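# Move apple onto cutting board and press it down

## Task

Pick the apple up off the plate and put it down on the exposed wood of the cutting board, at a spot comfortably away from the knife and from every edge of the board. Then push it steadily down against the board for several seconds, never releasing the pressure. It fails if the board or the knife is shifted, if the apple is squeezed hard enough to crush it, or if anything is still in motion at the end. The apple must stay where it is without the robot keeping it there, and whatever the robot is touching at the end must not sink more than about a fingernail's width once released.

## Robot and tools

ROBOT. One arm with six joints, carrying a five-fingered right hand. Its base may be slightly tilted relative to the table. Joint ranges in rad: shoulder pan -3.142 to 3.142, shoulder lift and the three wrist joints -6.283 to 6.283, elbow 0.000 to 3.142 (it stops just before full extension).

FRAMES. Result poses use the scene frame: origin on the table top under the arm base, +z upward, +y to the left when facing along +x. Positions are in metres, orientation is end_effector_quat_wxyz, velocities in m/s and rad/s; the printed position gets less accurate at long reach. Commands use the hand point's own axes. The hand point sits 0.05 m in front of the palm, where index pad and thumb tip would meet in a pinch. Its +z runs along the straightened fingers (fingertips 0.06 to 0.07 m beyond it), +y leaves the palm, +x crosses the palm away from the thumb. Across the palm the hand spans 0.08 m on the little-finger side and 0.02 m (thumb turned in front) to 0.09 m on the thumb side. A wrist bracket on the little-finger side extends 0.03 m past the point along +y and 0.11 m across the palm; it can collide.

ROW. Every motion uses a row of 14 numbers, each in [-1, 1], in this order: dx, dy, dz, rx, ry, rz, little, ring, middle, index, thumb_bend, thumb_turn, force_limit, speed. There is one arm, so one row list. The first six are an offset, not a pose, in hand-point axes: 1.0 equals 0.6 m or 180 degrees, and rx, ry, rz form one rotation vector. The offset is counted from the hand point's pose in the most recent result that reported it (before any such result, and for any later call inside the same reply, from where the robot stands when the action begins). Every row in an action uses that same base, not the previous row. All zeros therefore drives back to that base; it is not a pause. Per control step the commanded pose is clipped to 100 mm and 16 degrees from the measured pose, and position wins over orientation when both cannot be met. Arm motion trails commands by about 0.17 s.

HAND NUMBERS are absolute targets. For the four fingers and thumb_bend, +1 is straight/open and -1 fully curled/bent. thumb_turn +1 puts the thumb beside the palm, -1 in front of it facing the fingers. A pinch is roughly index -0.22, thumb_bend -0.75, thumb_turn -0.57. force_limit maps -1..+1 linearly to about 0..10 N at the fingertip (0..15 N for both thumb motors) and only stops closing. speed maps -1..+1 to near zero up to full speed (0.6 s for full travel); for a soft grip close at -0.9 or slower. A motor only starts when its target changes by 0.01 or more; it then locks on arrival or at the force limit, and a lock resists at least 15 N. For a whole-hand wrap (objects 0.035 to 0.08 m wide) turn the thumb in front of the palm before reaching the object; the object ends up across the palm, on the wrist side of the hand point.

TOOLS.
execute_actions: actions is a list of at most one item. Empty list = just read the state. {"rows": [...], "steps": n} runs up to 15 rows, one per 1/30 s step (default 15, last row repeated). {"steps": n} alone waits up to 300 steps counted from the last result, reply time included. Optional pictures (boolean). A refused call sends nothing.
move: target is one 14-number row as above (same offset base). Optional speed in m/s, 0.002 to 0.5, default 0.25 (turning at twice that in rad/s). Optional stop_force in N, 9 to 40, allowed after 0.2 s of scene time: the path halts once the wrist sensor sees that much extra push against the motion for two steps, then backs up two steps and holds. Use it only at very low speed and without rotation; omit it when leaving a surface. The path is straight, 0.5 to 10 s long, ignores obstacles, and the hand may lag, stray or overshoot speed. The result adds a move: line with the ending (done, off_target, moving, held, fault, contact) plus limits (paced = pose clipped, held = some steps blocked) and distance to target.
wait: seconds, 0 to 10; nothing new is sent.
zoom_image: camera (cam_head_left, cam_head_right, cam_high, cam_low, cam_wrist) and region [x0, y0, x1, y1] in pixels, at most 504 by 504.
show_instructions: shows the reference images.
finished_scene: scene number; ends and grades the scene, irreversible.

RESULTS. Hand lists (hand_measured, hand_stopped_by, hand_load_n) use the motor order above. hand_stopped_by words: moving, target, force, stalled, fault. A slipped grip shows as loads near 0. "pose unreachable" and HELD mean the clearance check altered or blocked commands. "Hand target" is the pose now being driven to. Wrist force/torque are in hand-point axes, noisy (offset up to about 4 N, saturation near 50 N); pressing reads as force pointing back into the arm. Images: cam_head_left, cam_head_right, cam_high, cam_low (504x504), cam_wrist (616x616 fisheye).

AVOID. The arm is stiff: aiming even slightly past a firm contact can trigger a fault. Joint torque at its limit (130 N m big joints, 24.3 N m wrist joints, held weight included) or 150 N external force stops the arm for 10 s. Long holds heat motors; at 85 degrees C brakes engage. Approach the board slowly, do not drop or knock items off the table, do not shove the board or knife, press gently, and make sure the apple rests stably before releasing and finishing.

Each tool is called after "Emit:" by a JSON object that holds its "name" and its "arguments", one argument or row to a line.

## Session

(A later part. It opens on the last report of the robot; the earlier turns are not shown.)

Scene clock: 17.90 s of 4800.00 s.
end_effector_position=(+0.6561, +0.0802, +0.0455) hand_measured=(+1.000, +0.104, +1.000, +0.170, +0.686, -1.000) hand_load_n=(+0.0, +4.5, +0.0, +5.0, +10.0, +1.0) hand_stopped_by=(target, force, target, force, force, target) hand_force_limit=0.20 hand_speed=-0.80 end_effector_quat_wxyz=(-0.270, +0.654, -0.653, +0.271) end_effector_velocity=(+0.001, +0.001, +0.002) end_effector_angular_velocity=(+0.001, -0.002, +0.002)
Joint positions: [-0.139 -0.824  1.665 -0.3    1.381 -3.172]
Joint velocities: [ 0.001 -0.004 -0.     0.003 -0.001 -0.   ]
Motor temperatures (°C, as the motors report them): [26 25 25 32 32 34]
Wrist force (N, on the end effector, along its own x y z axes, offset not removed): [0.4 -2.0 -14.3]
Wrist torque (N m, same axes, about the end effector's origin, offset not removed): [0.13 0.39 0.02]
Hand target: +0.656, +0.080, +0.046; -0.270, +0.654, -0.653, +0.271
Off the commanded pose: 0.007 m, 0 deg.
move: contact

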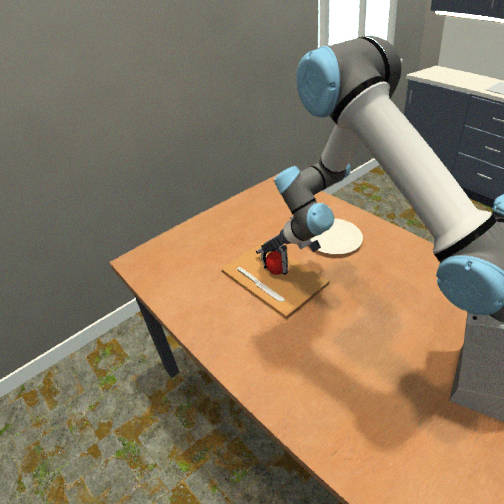

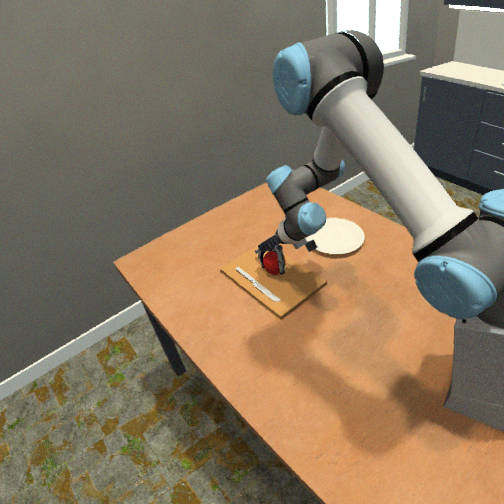

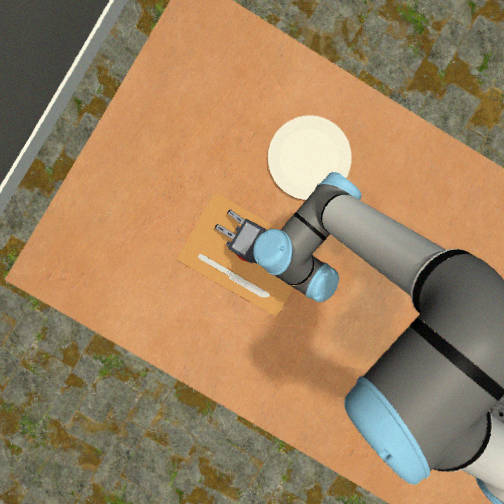

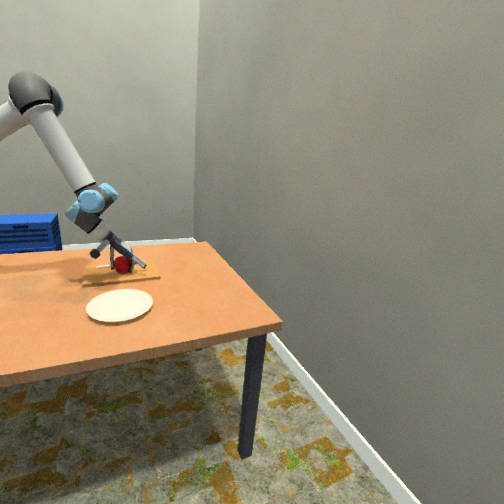

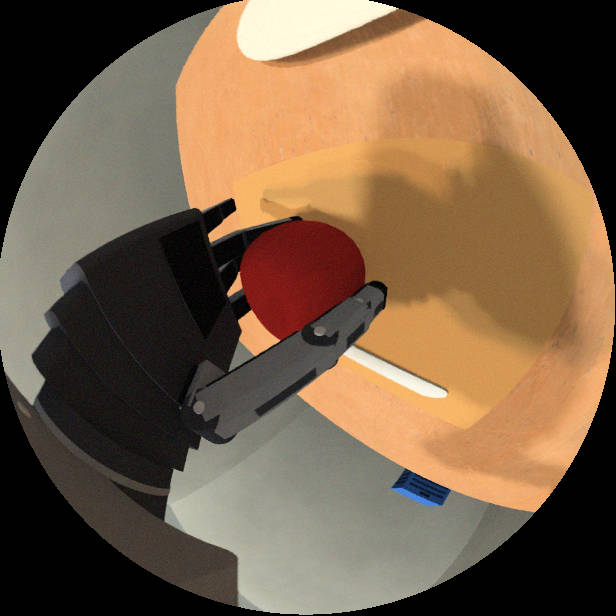

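Emit:
{"name": "move", "arguments": {
  "target": [0,-0.001,-0.001,0,0,0,1,0.3,1,0.35,1,-1,0.2,-0.3],
  "speed": 0.01
}}

Emit:
{"name": "move", "arguments": {
  "target": [0,-0.017,-0.017,0,0,0,1,0.3,1,0.35,1,-1,0.2,-0.3],
  "speed": 0.04
}}

Emit:
{"name": "move", "arguments": {
  "target": [0,-0.015,-0.015,0,0,0,1,1,1,1,1,1,0.2,0.5],
  "speed": 0.04
}}

Emit:
{"name": "move", "arguments": {
  "target": [-0.0117,0.0018,0.0772,0.194,0,0,1,1,1,1,1,1,0.2,0.5],
  "speed": 0.2
}}

Emit:
{"name": "zoom_image", "arguments": {
  "camera": "cam_low",
  "region": [65,225,165,295]
}}

Scene clock: 20.43 s of 4800.00 s.
end_effector_position=(+0.6561, +0.0802, +0.0463) hand_measured=(+1.000, +0.300, +1.000, +0.350, +1.000, -1.000) hand_load_n=(+0.0, +0.0, +0.0, +0.0, +0.0, +0.0) hand_stopped_by=(target, target, target, target, target, target) hand_force_limit=0.20 hand_speed=-0.30 end_effector_quat_wxyz=(-0.270, +0.654, -0.653, +0.271) end_effector_velocity=(-0.000, -0.000, +0.000) end_effector_angular_velocity=(-0.000, +0.000, -0.000)
Joint positions: [-0.139 -0.826  1.666 -0.299  1.381 -3.172]
Joint velocities: [-0. -0.  0.  0.  0. -0.]
Motor temperatures (°C, as the motors report them): [26 25 25 32 32 34]
Wrist force (N, on the end effector, along its own x y z axes, offset not removed): [-1.6 -0.2 -3.1]
Wrist torque (N m, same axes, about the end effector's origin, offset not removed): [0.01 0.46 -0.09]
Hand target: +0.656, +0.080, +0.046; -0.270, +0.654, -0.653, +0.271
Off the commanded pose: 0.000 m, 0 deg.
move: done

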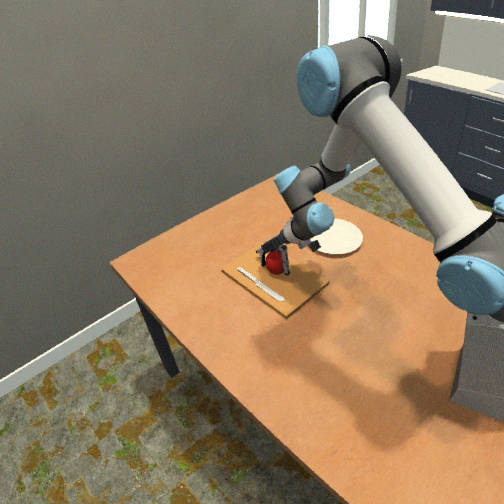

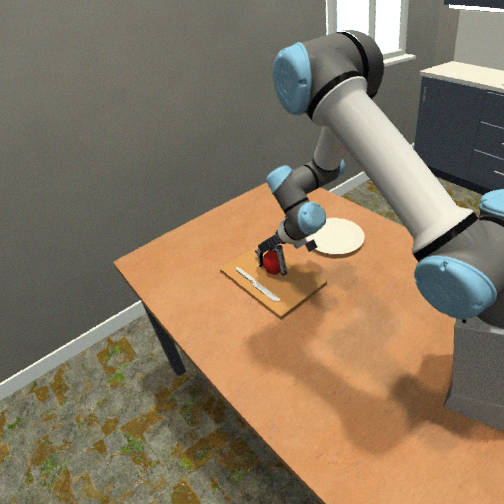

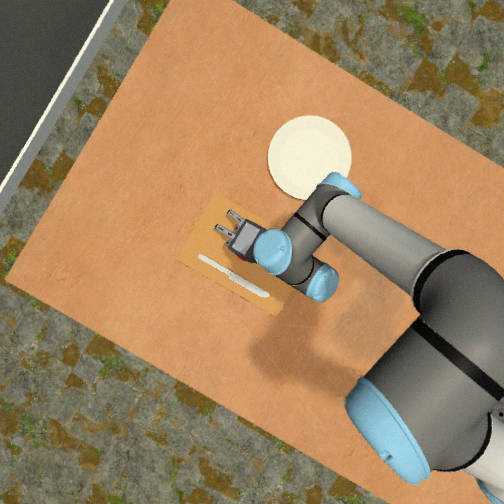

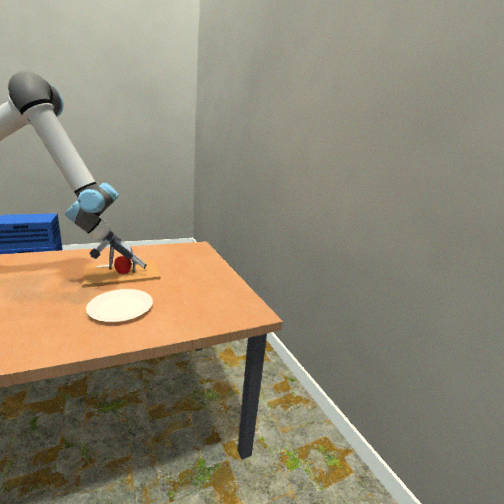

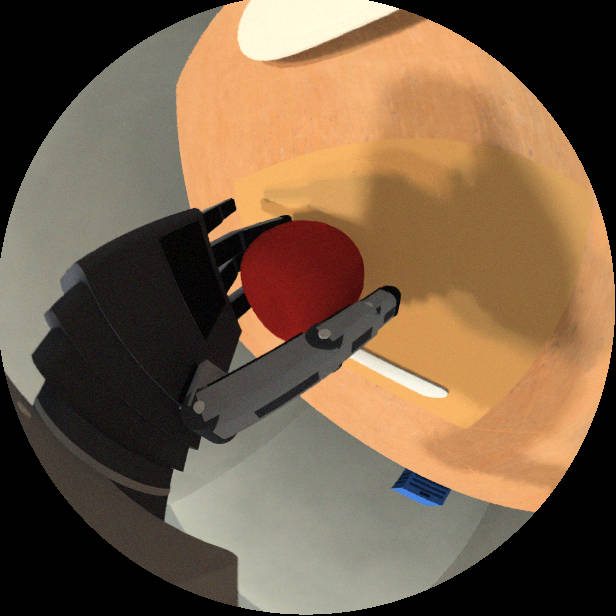

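Scene clock: 21.23 s of 4800.00 s.
end_effector_position=(+0.6561, +0.0802, +0.0605) hand_measured=(+1.000, +0.300, +1.000, +0.350, +1.000, -1.000) hand_load_n=(+0.0, +0.0, +0.0, +0.0, +0.0, +0.0) hand_stopped_by=(target, target, target, target, target, target) hand_force_limit=0.20 hand_speed=-0.30 end_effector_quat_wxyz=(-0.270, +0.654, -0.653, +0.271) end_effector_velocity=(+0.000, -0.000, +0.002) end_effector_angular_velocity=(+0.000, -0.000, +0.000)
Joint positions: [-0.143 -0.856  1.676 -0.279  1.378 -3.174]
Joint velocities: [-0.001 -0.005  0.002  0.003 -0.001 -0.   ]
Motor temperatures (°C, as the motors report them): [26 25 25 32 32 34]
Wrist force (N, on the end effector, along its own x y z axes, offset not removed): [-0.4 0.8 -2.6]
Wrist torque (N m, same axes, about the end effector's origin, offset not removed): [0.21 0.32 0.03]
Hand target: +0.656, +0.080, +0.061; -0.270, +0.654, -0.653, +0.271
Off the commanded pose: 0.000 m, 0 deg.
move: done

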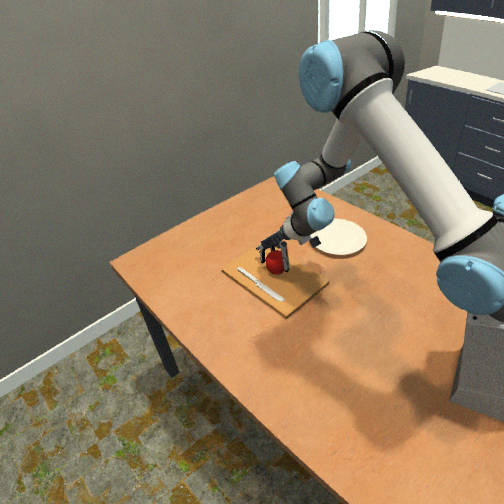

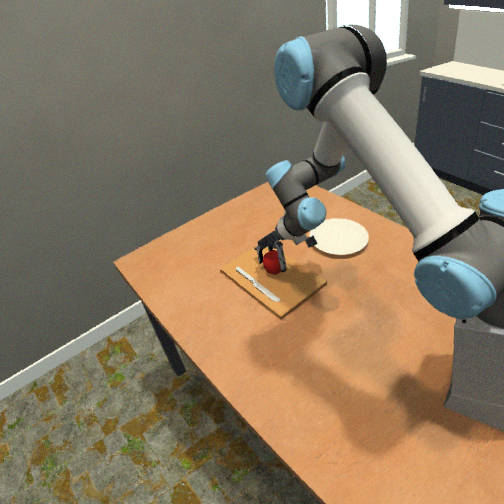

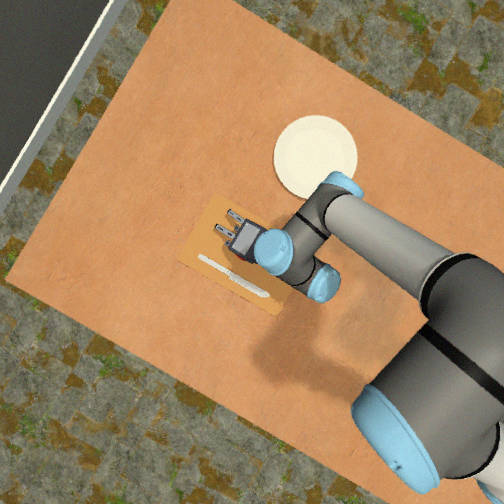

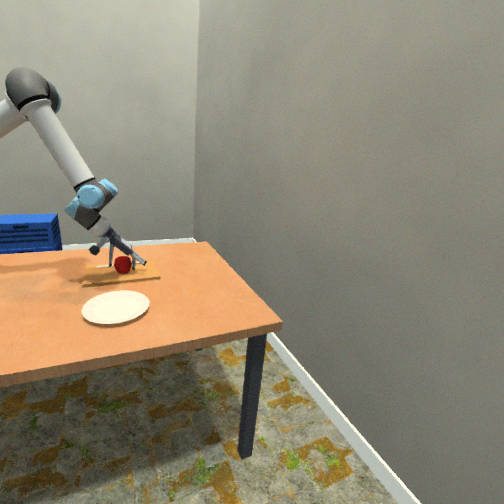

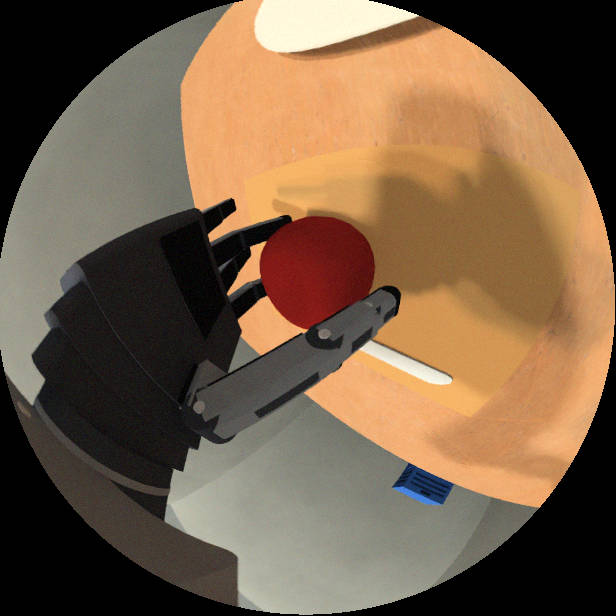

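Scene clock: 22.47 s of 4800.00 s.
end_effector_position=(+0.6561, +0.0802, +0.0732) hand_measured=(+1.000, +1.000, +1.000, +1.000, +1.000, +1.000) hand_load_n=(+0.0, +0.0, +0.0, +0.0, +0.0, +0.0) hand_stopped_by=(target, target, target, target, target, target) hand_force_limit=0.20 hand_speed=0.50 end_effector_quat_wxyz=(-0.270, +0.654, -0.653, +0.271) end_effector_velocity=(-0.000, +0.000, -0.000) end_effector_angular_velocity=(+0.000, +0.001, +0.000)
Joint positions: [-0.146 -0.882  1.684 -0.26   1.376 -3.176]
Joint velocities: [ 0.  0. -0.  0. -0. -0.]
Motor temperatures (°C, as the motors report them): [26 25 25 32 32 34]
Wrist force (N, on the end effector, along its own x y z axes, offset not removed): [-1.1 -0.2 -2.3]
Wrist torque (N m, same axes, about the end effector's origin, offset not removed): [-0.02 0.43 -0.12]
Hand target: +0.656, +0.080, +0.073; -0.270, +0.654, -0.653, +0.271
Off the commanded pose: 0.000 m, 0 deg.
move: done

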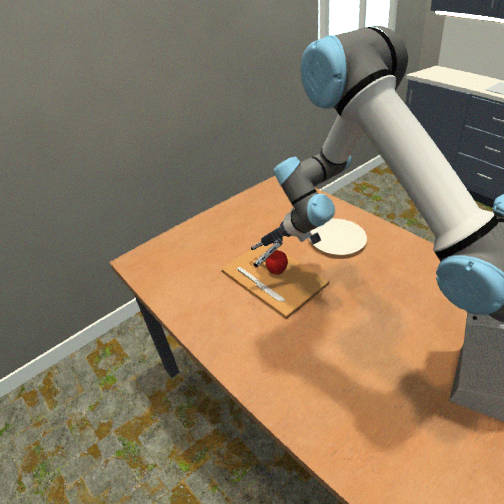

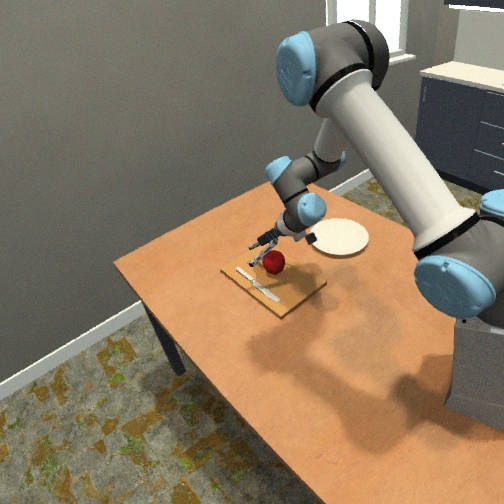

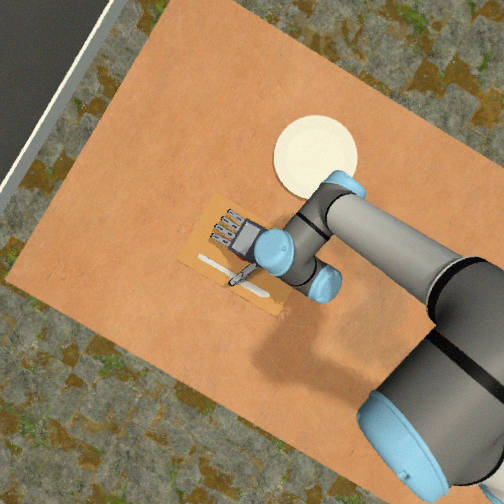

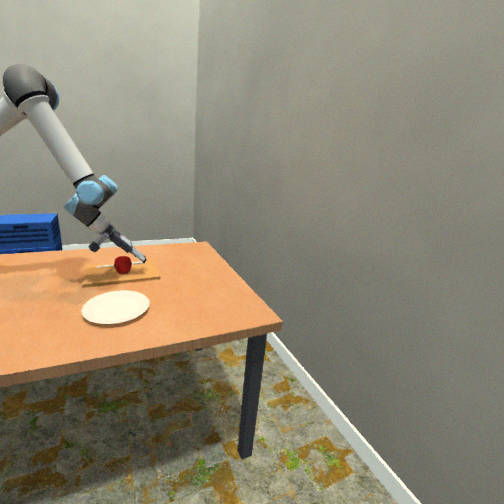

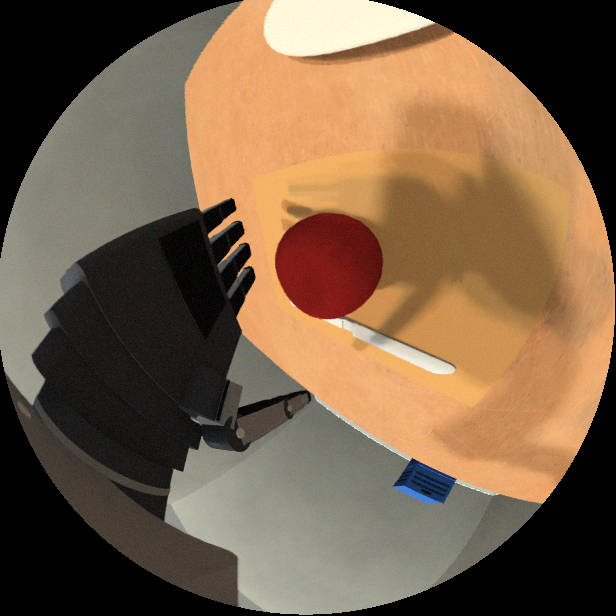

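Scene clock: 24.50 s of 4800.00 s.
end_effector_position=(+0.6878, +0.0873, +0.0397) hand_measured=(+1.000, +1.000, +1.000, +1.000, +1.000, +1.000) hand_load_n=(+0.0, +0.0, +0.0, +0.0, +0.0, +0.0) hand_stopped_by=(target, target, target, target, target, target) hand_force_limit=0.20 hand_speed=0.50 end_effector_quat_wxyz=(-0.454, +0.543, -0.541, +0.454) end_effector_velocity=(+0.002, -0.001, -0.000) end_effector_angular_velocity=(-0.001, -0.016, -0.001)
Joint positions: [-0.118 -0.689  1.93  -1.319  1.418 -3.059]
Joint velocities: [ 0.     0.009 -0.002 -0.023  0.003  0.002]
Motor temperatures (°C, as the motors report them): [26 25 25 32 32 34]
Wrist force (N, on the end effector, along its own x y z axes, offset not removed): [0.1 -1.5 -1.9]
Wrist torque (N m, same axes, about the end effector's origin, offset not removed): [-0.17 0.21 0.00]
Hand target: +0.688, +0.087, +0.040; -0.454, +0.543, -0.541, +0.454
Off the commanded pose: 0.000 m, 0 deg.
move: done

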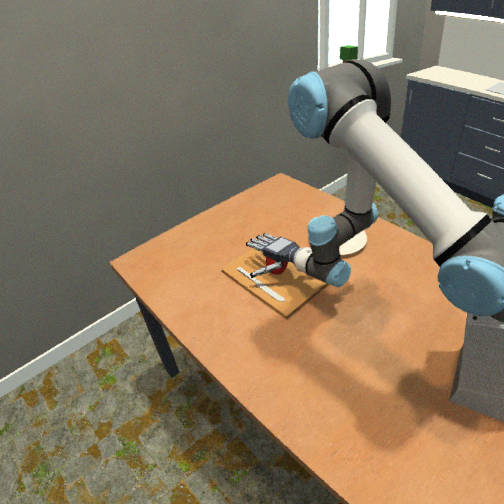

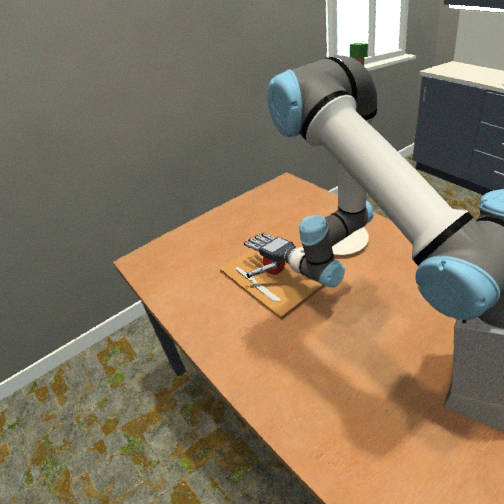

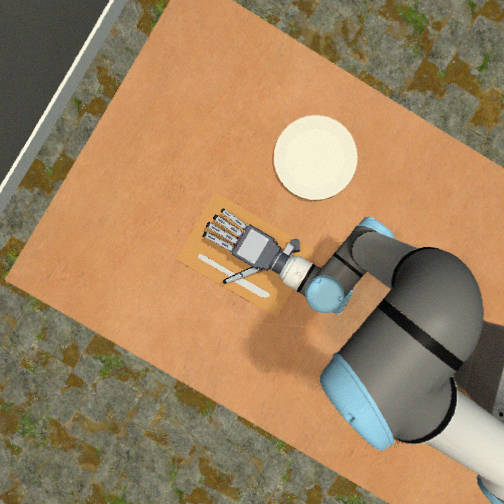

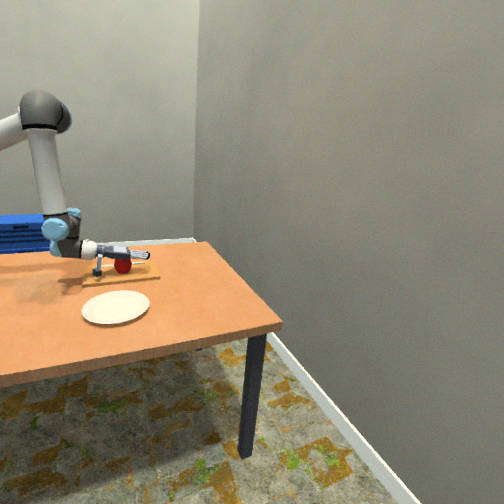

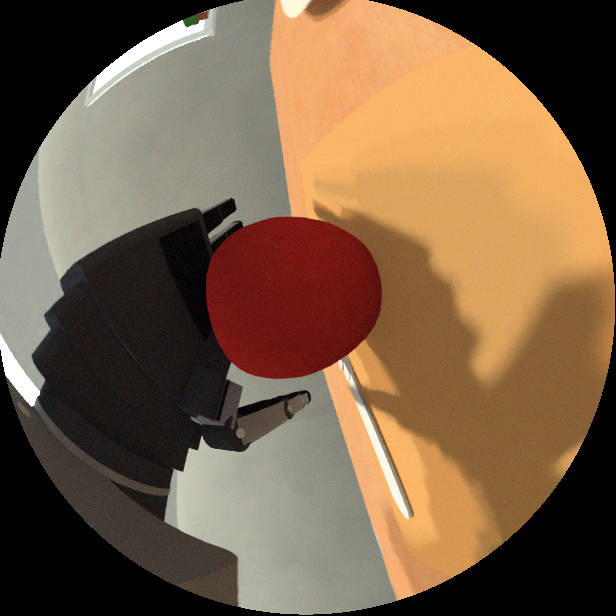

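Region (65, 225, 165, 295) of cam_low's 504x504 image, scaled by 5.040, with more detail than that image has; it fills the top 353 rows of this view, and the rest is white.

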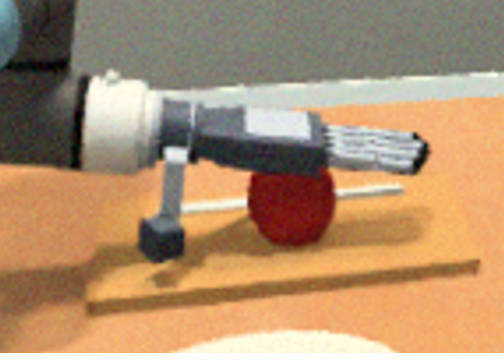

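Emit:
{"name": "move", "arguments": {
  "target": [0,0.02,0.0035,0,0,0,1,1,1,1,1,1,0.2,0.5],
  "speed": 0.0025,
  "stop_force": 23
}}

Emit:
{"name": "execute_actions", "arguments": {
  "actions": [
    {"steps":90}
  ],
  "pictures": false
}}

Emit:
{"name": "execute_actions", "arguments": {
  "actions": [
    {"steps":90}
  ]
}}

Scene clock: 28.53 s of 4800.00 s.
end_effector_position=(+0.6881, +0.0873, +0.0328) hand_measured=(+1.000, +1.000, +1.000, +1.000, +1.000, +1.000) hand_load_n=(+0.0, +0.0, +0.0, +0.0, +0.0, +0.0) hand_stopped_by=(target, target, target, target, target, target) hand_force_limit=0.20 hand_speed=0.50 end_effector_quat_wxyz=(-0.454, +0.543, -0.541, +0.454) end_effector_velocity=(+0.001, +0.000, +0.002) end_effector_angular_velocity=(-0.000, -0.003, +0.001)
Joint positions: [-0.117 -0.671  1.92  -1.328  1.42  -3.059]
Joint velocities: [ 0.001 -0.003 -0.    -0.     0.     0.   ]
Motor temperatures (°C, as the motors report them): [26 25 25 32 32 34]
Wrist force (N, on the end effector, along its own x y z axes, offset not removed): [0.3 -25.9 -1.6]
Wrist torque (N m, same axes, about the end effector's origin, offset not removed): [-0.44 0.17 -0.58]
Hand target: +0.688, +0.087, +0.033; -0.454, +0.543, -0.541, +0.454
Off the commanded pose: 0.005 m, 0 deg.
move: contact

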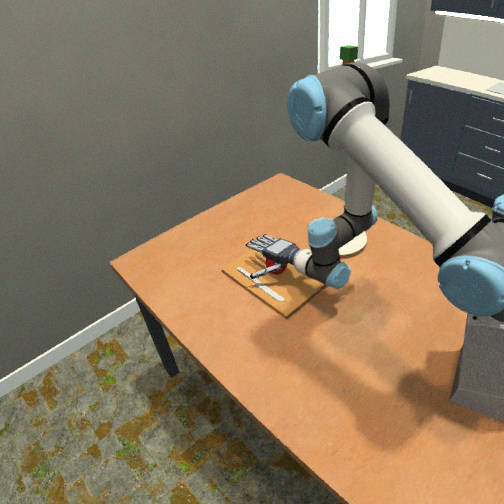

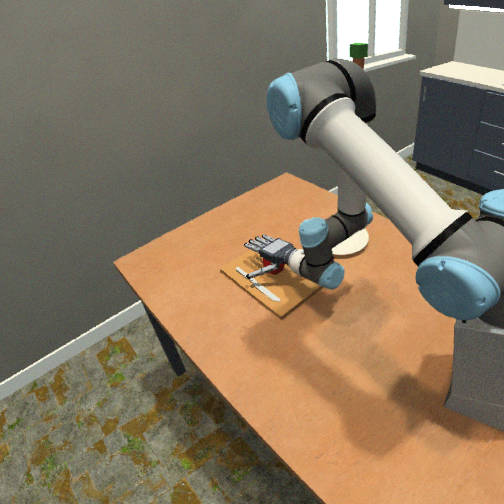

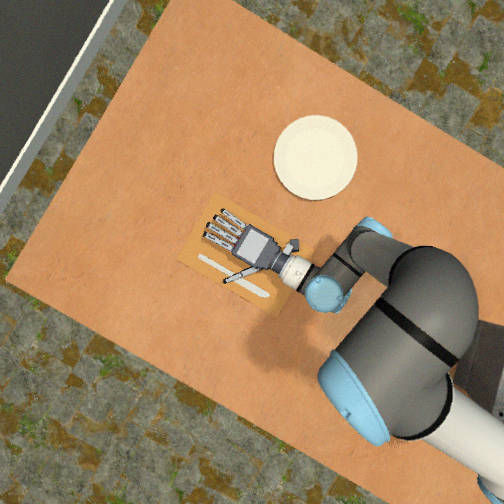

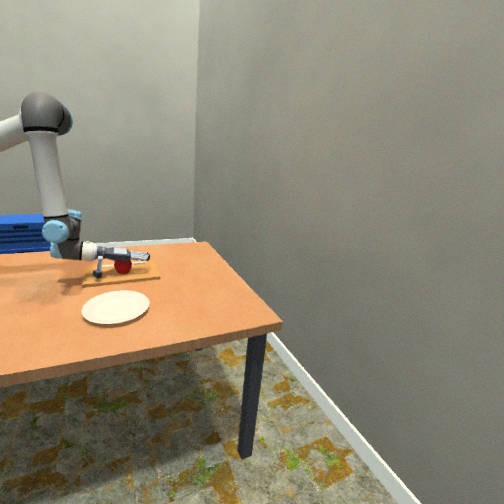

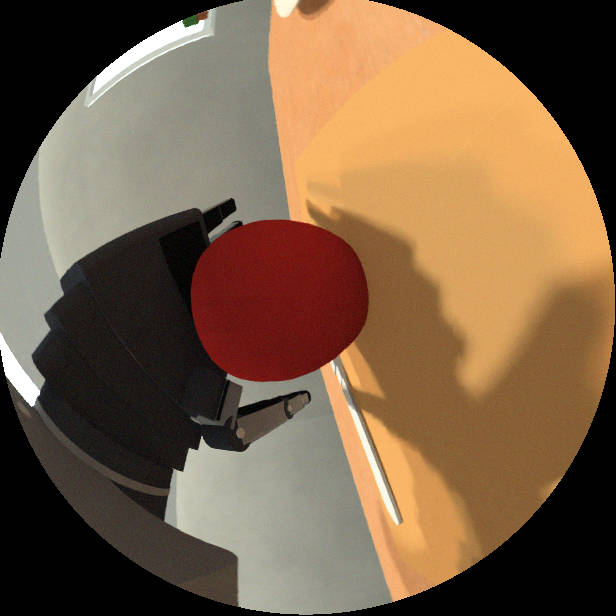

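Scene clock: 31.53 s of 4800.00 s.
end_effector_position=(+0.6880, +0.0873, +0.0330) hand_measured=(+1.000, +1.000, +1.000, +1.000, +1.000, +1.000) hand_load_n=(+0.0, +0.0, +0.0, +0.0, +0.0, +0.0) hand_stopped_by=(target, target, target, target, target, target) hand_force_limit=0.20 hand_speed=0.50 end_effector_quat_wxyz=(-0.454, +0.543, -0.541, +0.454) end_effector_velocity=(+0.000, +0.000, +0.000) end_effector_angular_velocity=(+0.000, -0.001, +0.001)
Joint positions: [-0.117 -0.671  1.92  -1.327  1.42  -3.059]
Joint velocities: [-0.    -0.    -0.    -0.    -0.001  0.   ]
Motor temperatures (°C, as the motors report them): [26 25 25 32 32 34]
Wrist force (N, on the end effector, along its own x y z axes, offset not removed): [-1.1 -22.5 -1.9]
Wrist torque (N m, same axes, about the end effector's origin, offset not removed): [-0.45 0.49 -0.48]
Hand target: +0.688, +0.087, +0.033; -0.454, +0.543, -0.541, +0.454
Off the commanded pose: 0.005 m, 0 deg.
Steps of this call (steps 1 to 90: nothing new was sent). Readings (end_effector_position | what the end effector reports):
1: (+0.6881, +0.0873, +0.0329) | hand_measured=(+1.000, +1.000, +1.000, +1.000, +1.000, +1.000) hand_load_n=(+0.0, +0.0, +0.0, +0.0, +0.0, +0.0) hand_stopped_by=(target, target, target, target, target, target) hand_force_limit=0.20 hand_speed=0.50
2: (+0.6882, +0.0873, +0.0329) | hand_measured=(+1.000, +1.000, +1.000, +1.000, +1.000, +1.000) hand_load_n=(+0.0, +0.0, +0.0, +0.0, +0.0, +0.0) hand_stopped_by=(target, target, target, target, target, target) hand_force_limit=0.20 hand_speed=0.50
4: (+0.6881, +0.0873, +0.0330) | hand_measured=(+1.000, +1.000, +1.000, +1.000, +1.000, +1.000) hand_load_n=(+0.0, +0.0, +0.0, +0.0, +0.0, +0.0) hand_stopped_by=(target, target, target, target, target, target) hand_force_limit=0.20 hand_speed=0.50
8: (+0.6881, +0.0873, +0.0330) | hand_measured=(+1.000, +1.000, +1.000, +1.000, +1.000, +1.000) hand_load_n=(+0.0, +0.0, +0.0, +0.0, +0.0, +0.0) hand_stopped_by=(target, target, target, target, target, target) hand_force_limit=0.20 hand_speed=0.50
90: the state above

Scene clock: 34.53 s of 4800.00 s.
end_effector_position=(+0.6880, +0.0873, +0.0330) hand_measured=(+1.000, +1.000, +1.000, +1.000, +1.000, +1.000) hand_load_n=(+0.0, +0.0, +0.0, +0.0, +0.0, +0.0) hand_stopped_by=(target, target, target, target, target, target) hand_force_limit=0.20 hand_speed=0.50 end_effector_quat_wxyz=(-0.454, +0.543, -0.541, +0.454) end_effector_velocity=(+0.000, -0.000, +0.000) end_effector_angular_velocity=(-0.000, -0.000, -0.000)
Joint positions: [-0.117 -0.671  1.92  -1.327  1.42  -3.059]
Joint velocities: [-0. -0. -0. -0. -0.  0.]
Motor temperatures (°C, as the motors report them): [26 25 25 32 32 34]
Wrist force (N, on the end effector, along its own x y z axes, offset not removed): [1.4 -24.3 -1.9]
Wrist torque (N m, same axes, about the end effector's origin, offset not removed): [-0.72 -0.01 -0.56]
Hand target: +0.688, +0.087, +0.033; -0.454, +0.543, -0.541, +0.454
Off the commanded pose: 0.005 m, 0 deg.
Steps of this call (steps 1 to 90: nothing new was sent). Readings (end_effector_position | what the end effector reports):
1: (+0.6880, +0.0873, +0.0330) | hand_measured=(+1.000, +1.000, +1.000, +1.000, +1.000, +1.000) hand_load_n=(+0.0, +0.0, +0.0, +0.0, +0.0, +0.0) hand_stopped_by=(target, target, target, target, target, target) hand_force_limit=0.20 hand_speed=0.50
2: (+0.6880, +0.0873, +0.0330) | hand_measured=(+1.000, +1.000, +1.000, +1.000, +1.000, +1.000) hand_load_n=(+0.0, +0.0, +0.0, +0.0, +0.0, +0.0) hand_stopped_by=(target, target, target, target, target, target) hand_force_limit=0.20 hand_speed=0.50
4: (+0.6880, +0.0873, +0.0330) | hand_measured=(+1.000, +1.000, +1.000, +1.000, +1.000, +1.000) hand_load_n=(+0.0, +0.0, +0.0, +0.0, +0.0, +0.0) hand_stopped_by=(target, target, target, target, target, target) hand_force_limit=0.20 hand_speed=0.50
8: (+0.6880, +0.0873, +0.0330) | hand_measured=(+1.000, +1.000, +1.000, +1.000, +1.000, +1.000) hand_load_n=(+0.0, +0.0, +0.0, +0.0, +0.0, +0.0) hand_stopped_by=(target, target, target, target, target, target) hand_force_limit=0.20 hand_speed=0.50
90: the state above

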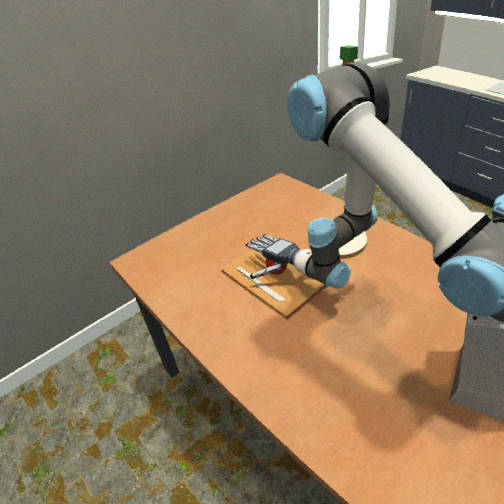

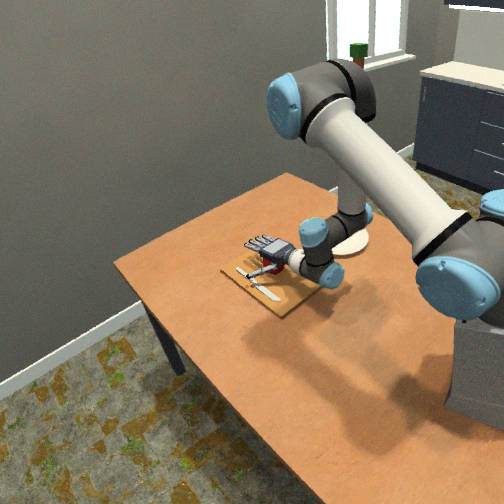

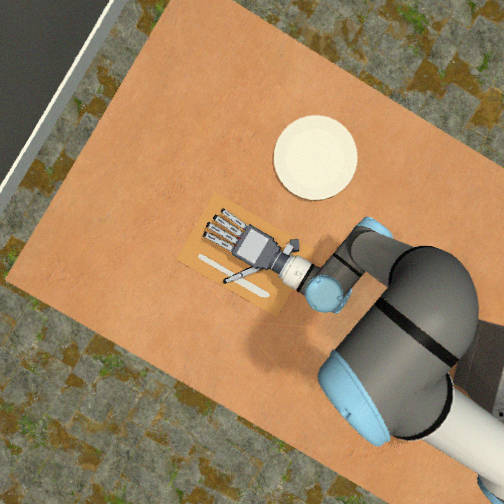

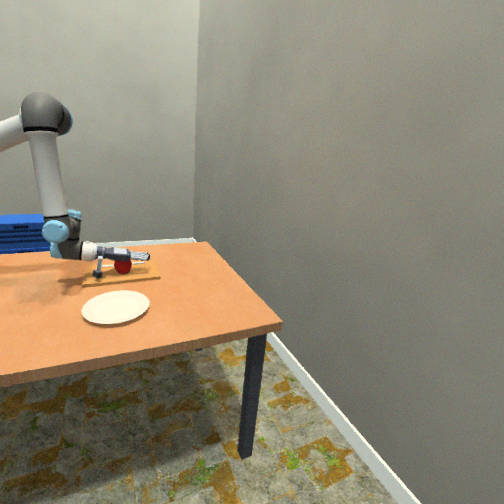

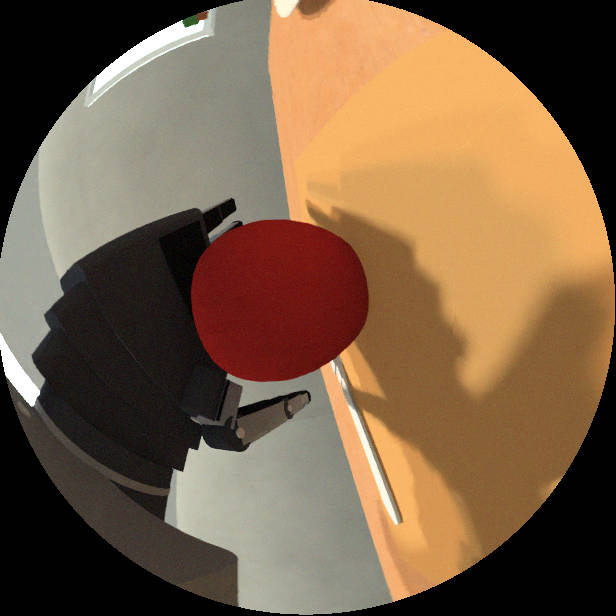

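Emit:
{"name": "finished_scene", "arguments": {
  "scene": 2
}}

The scene is finished: the task was done.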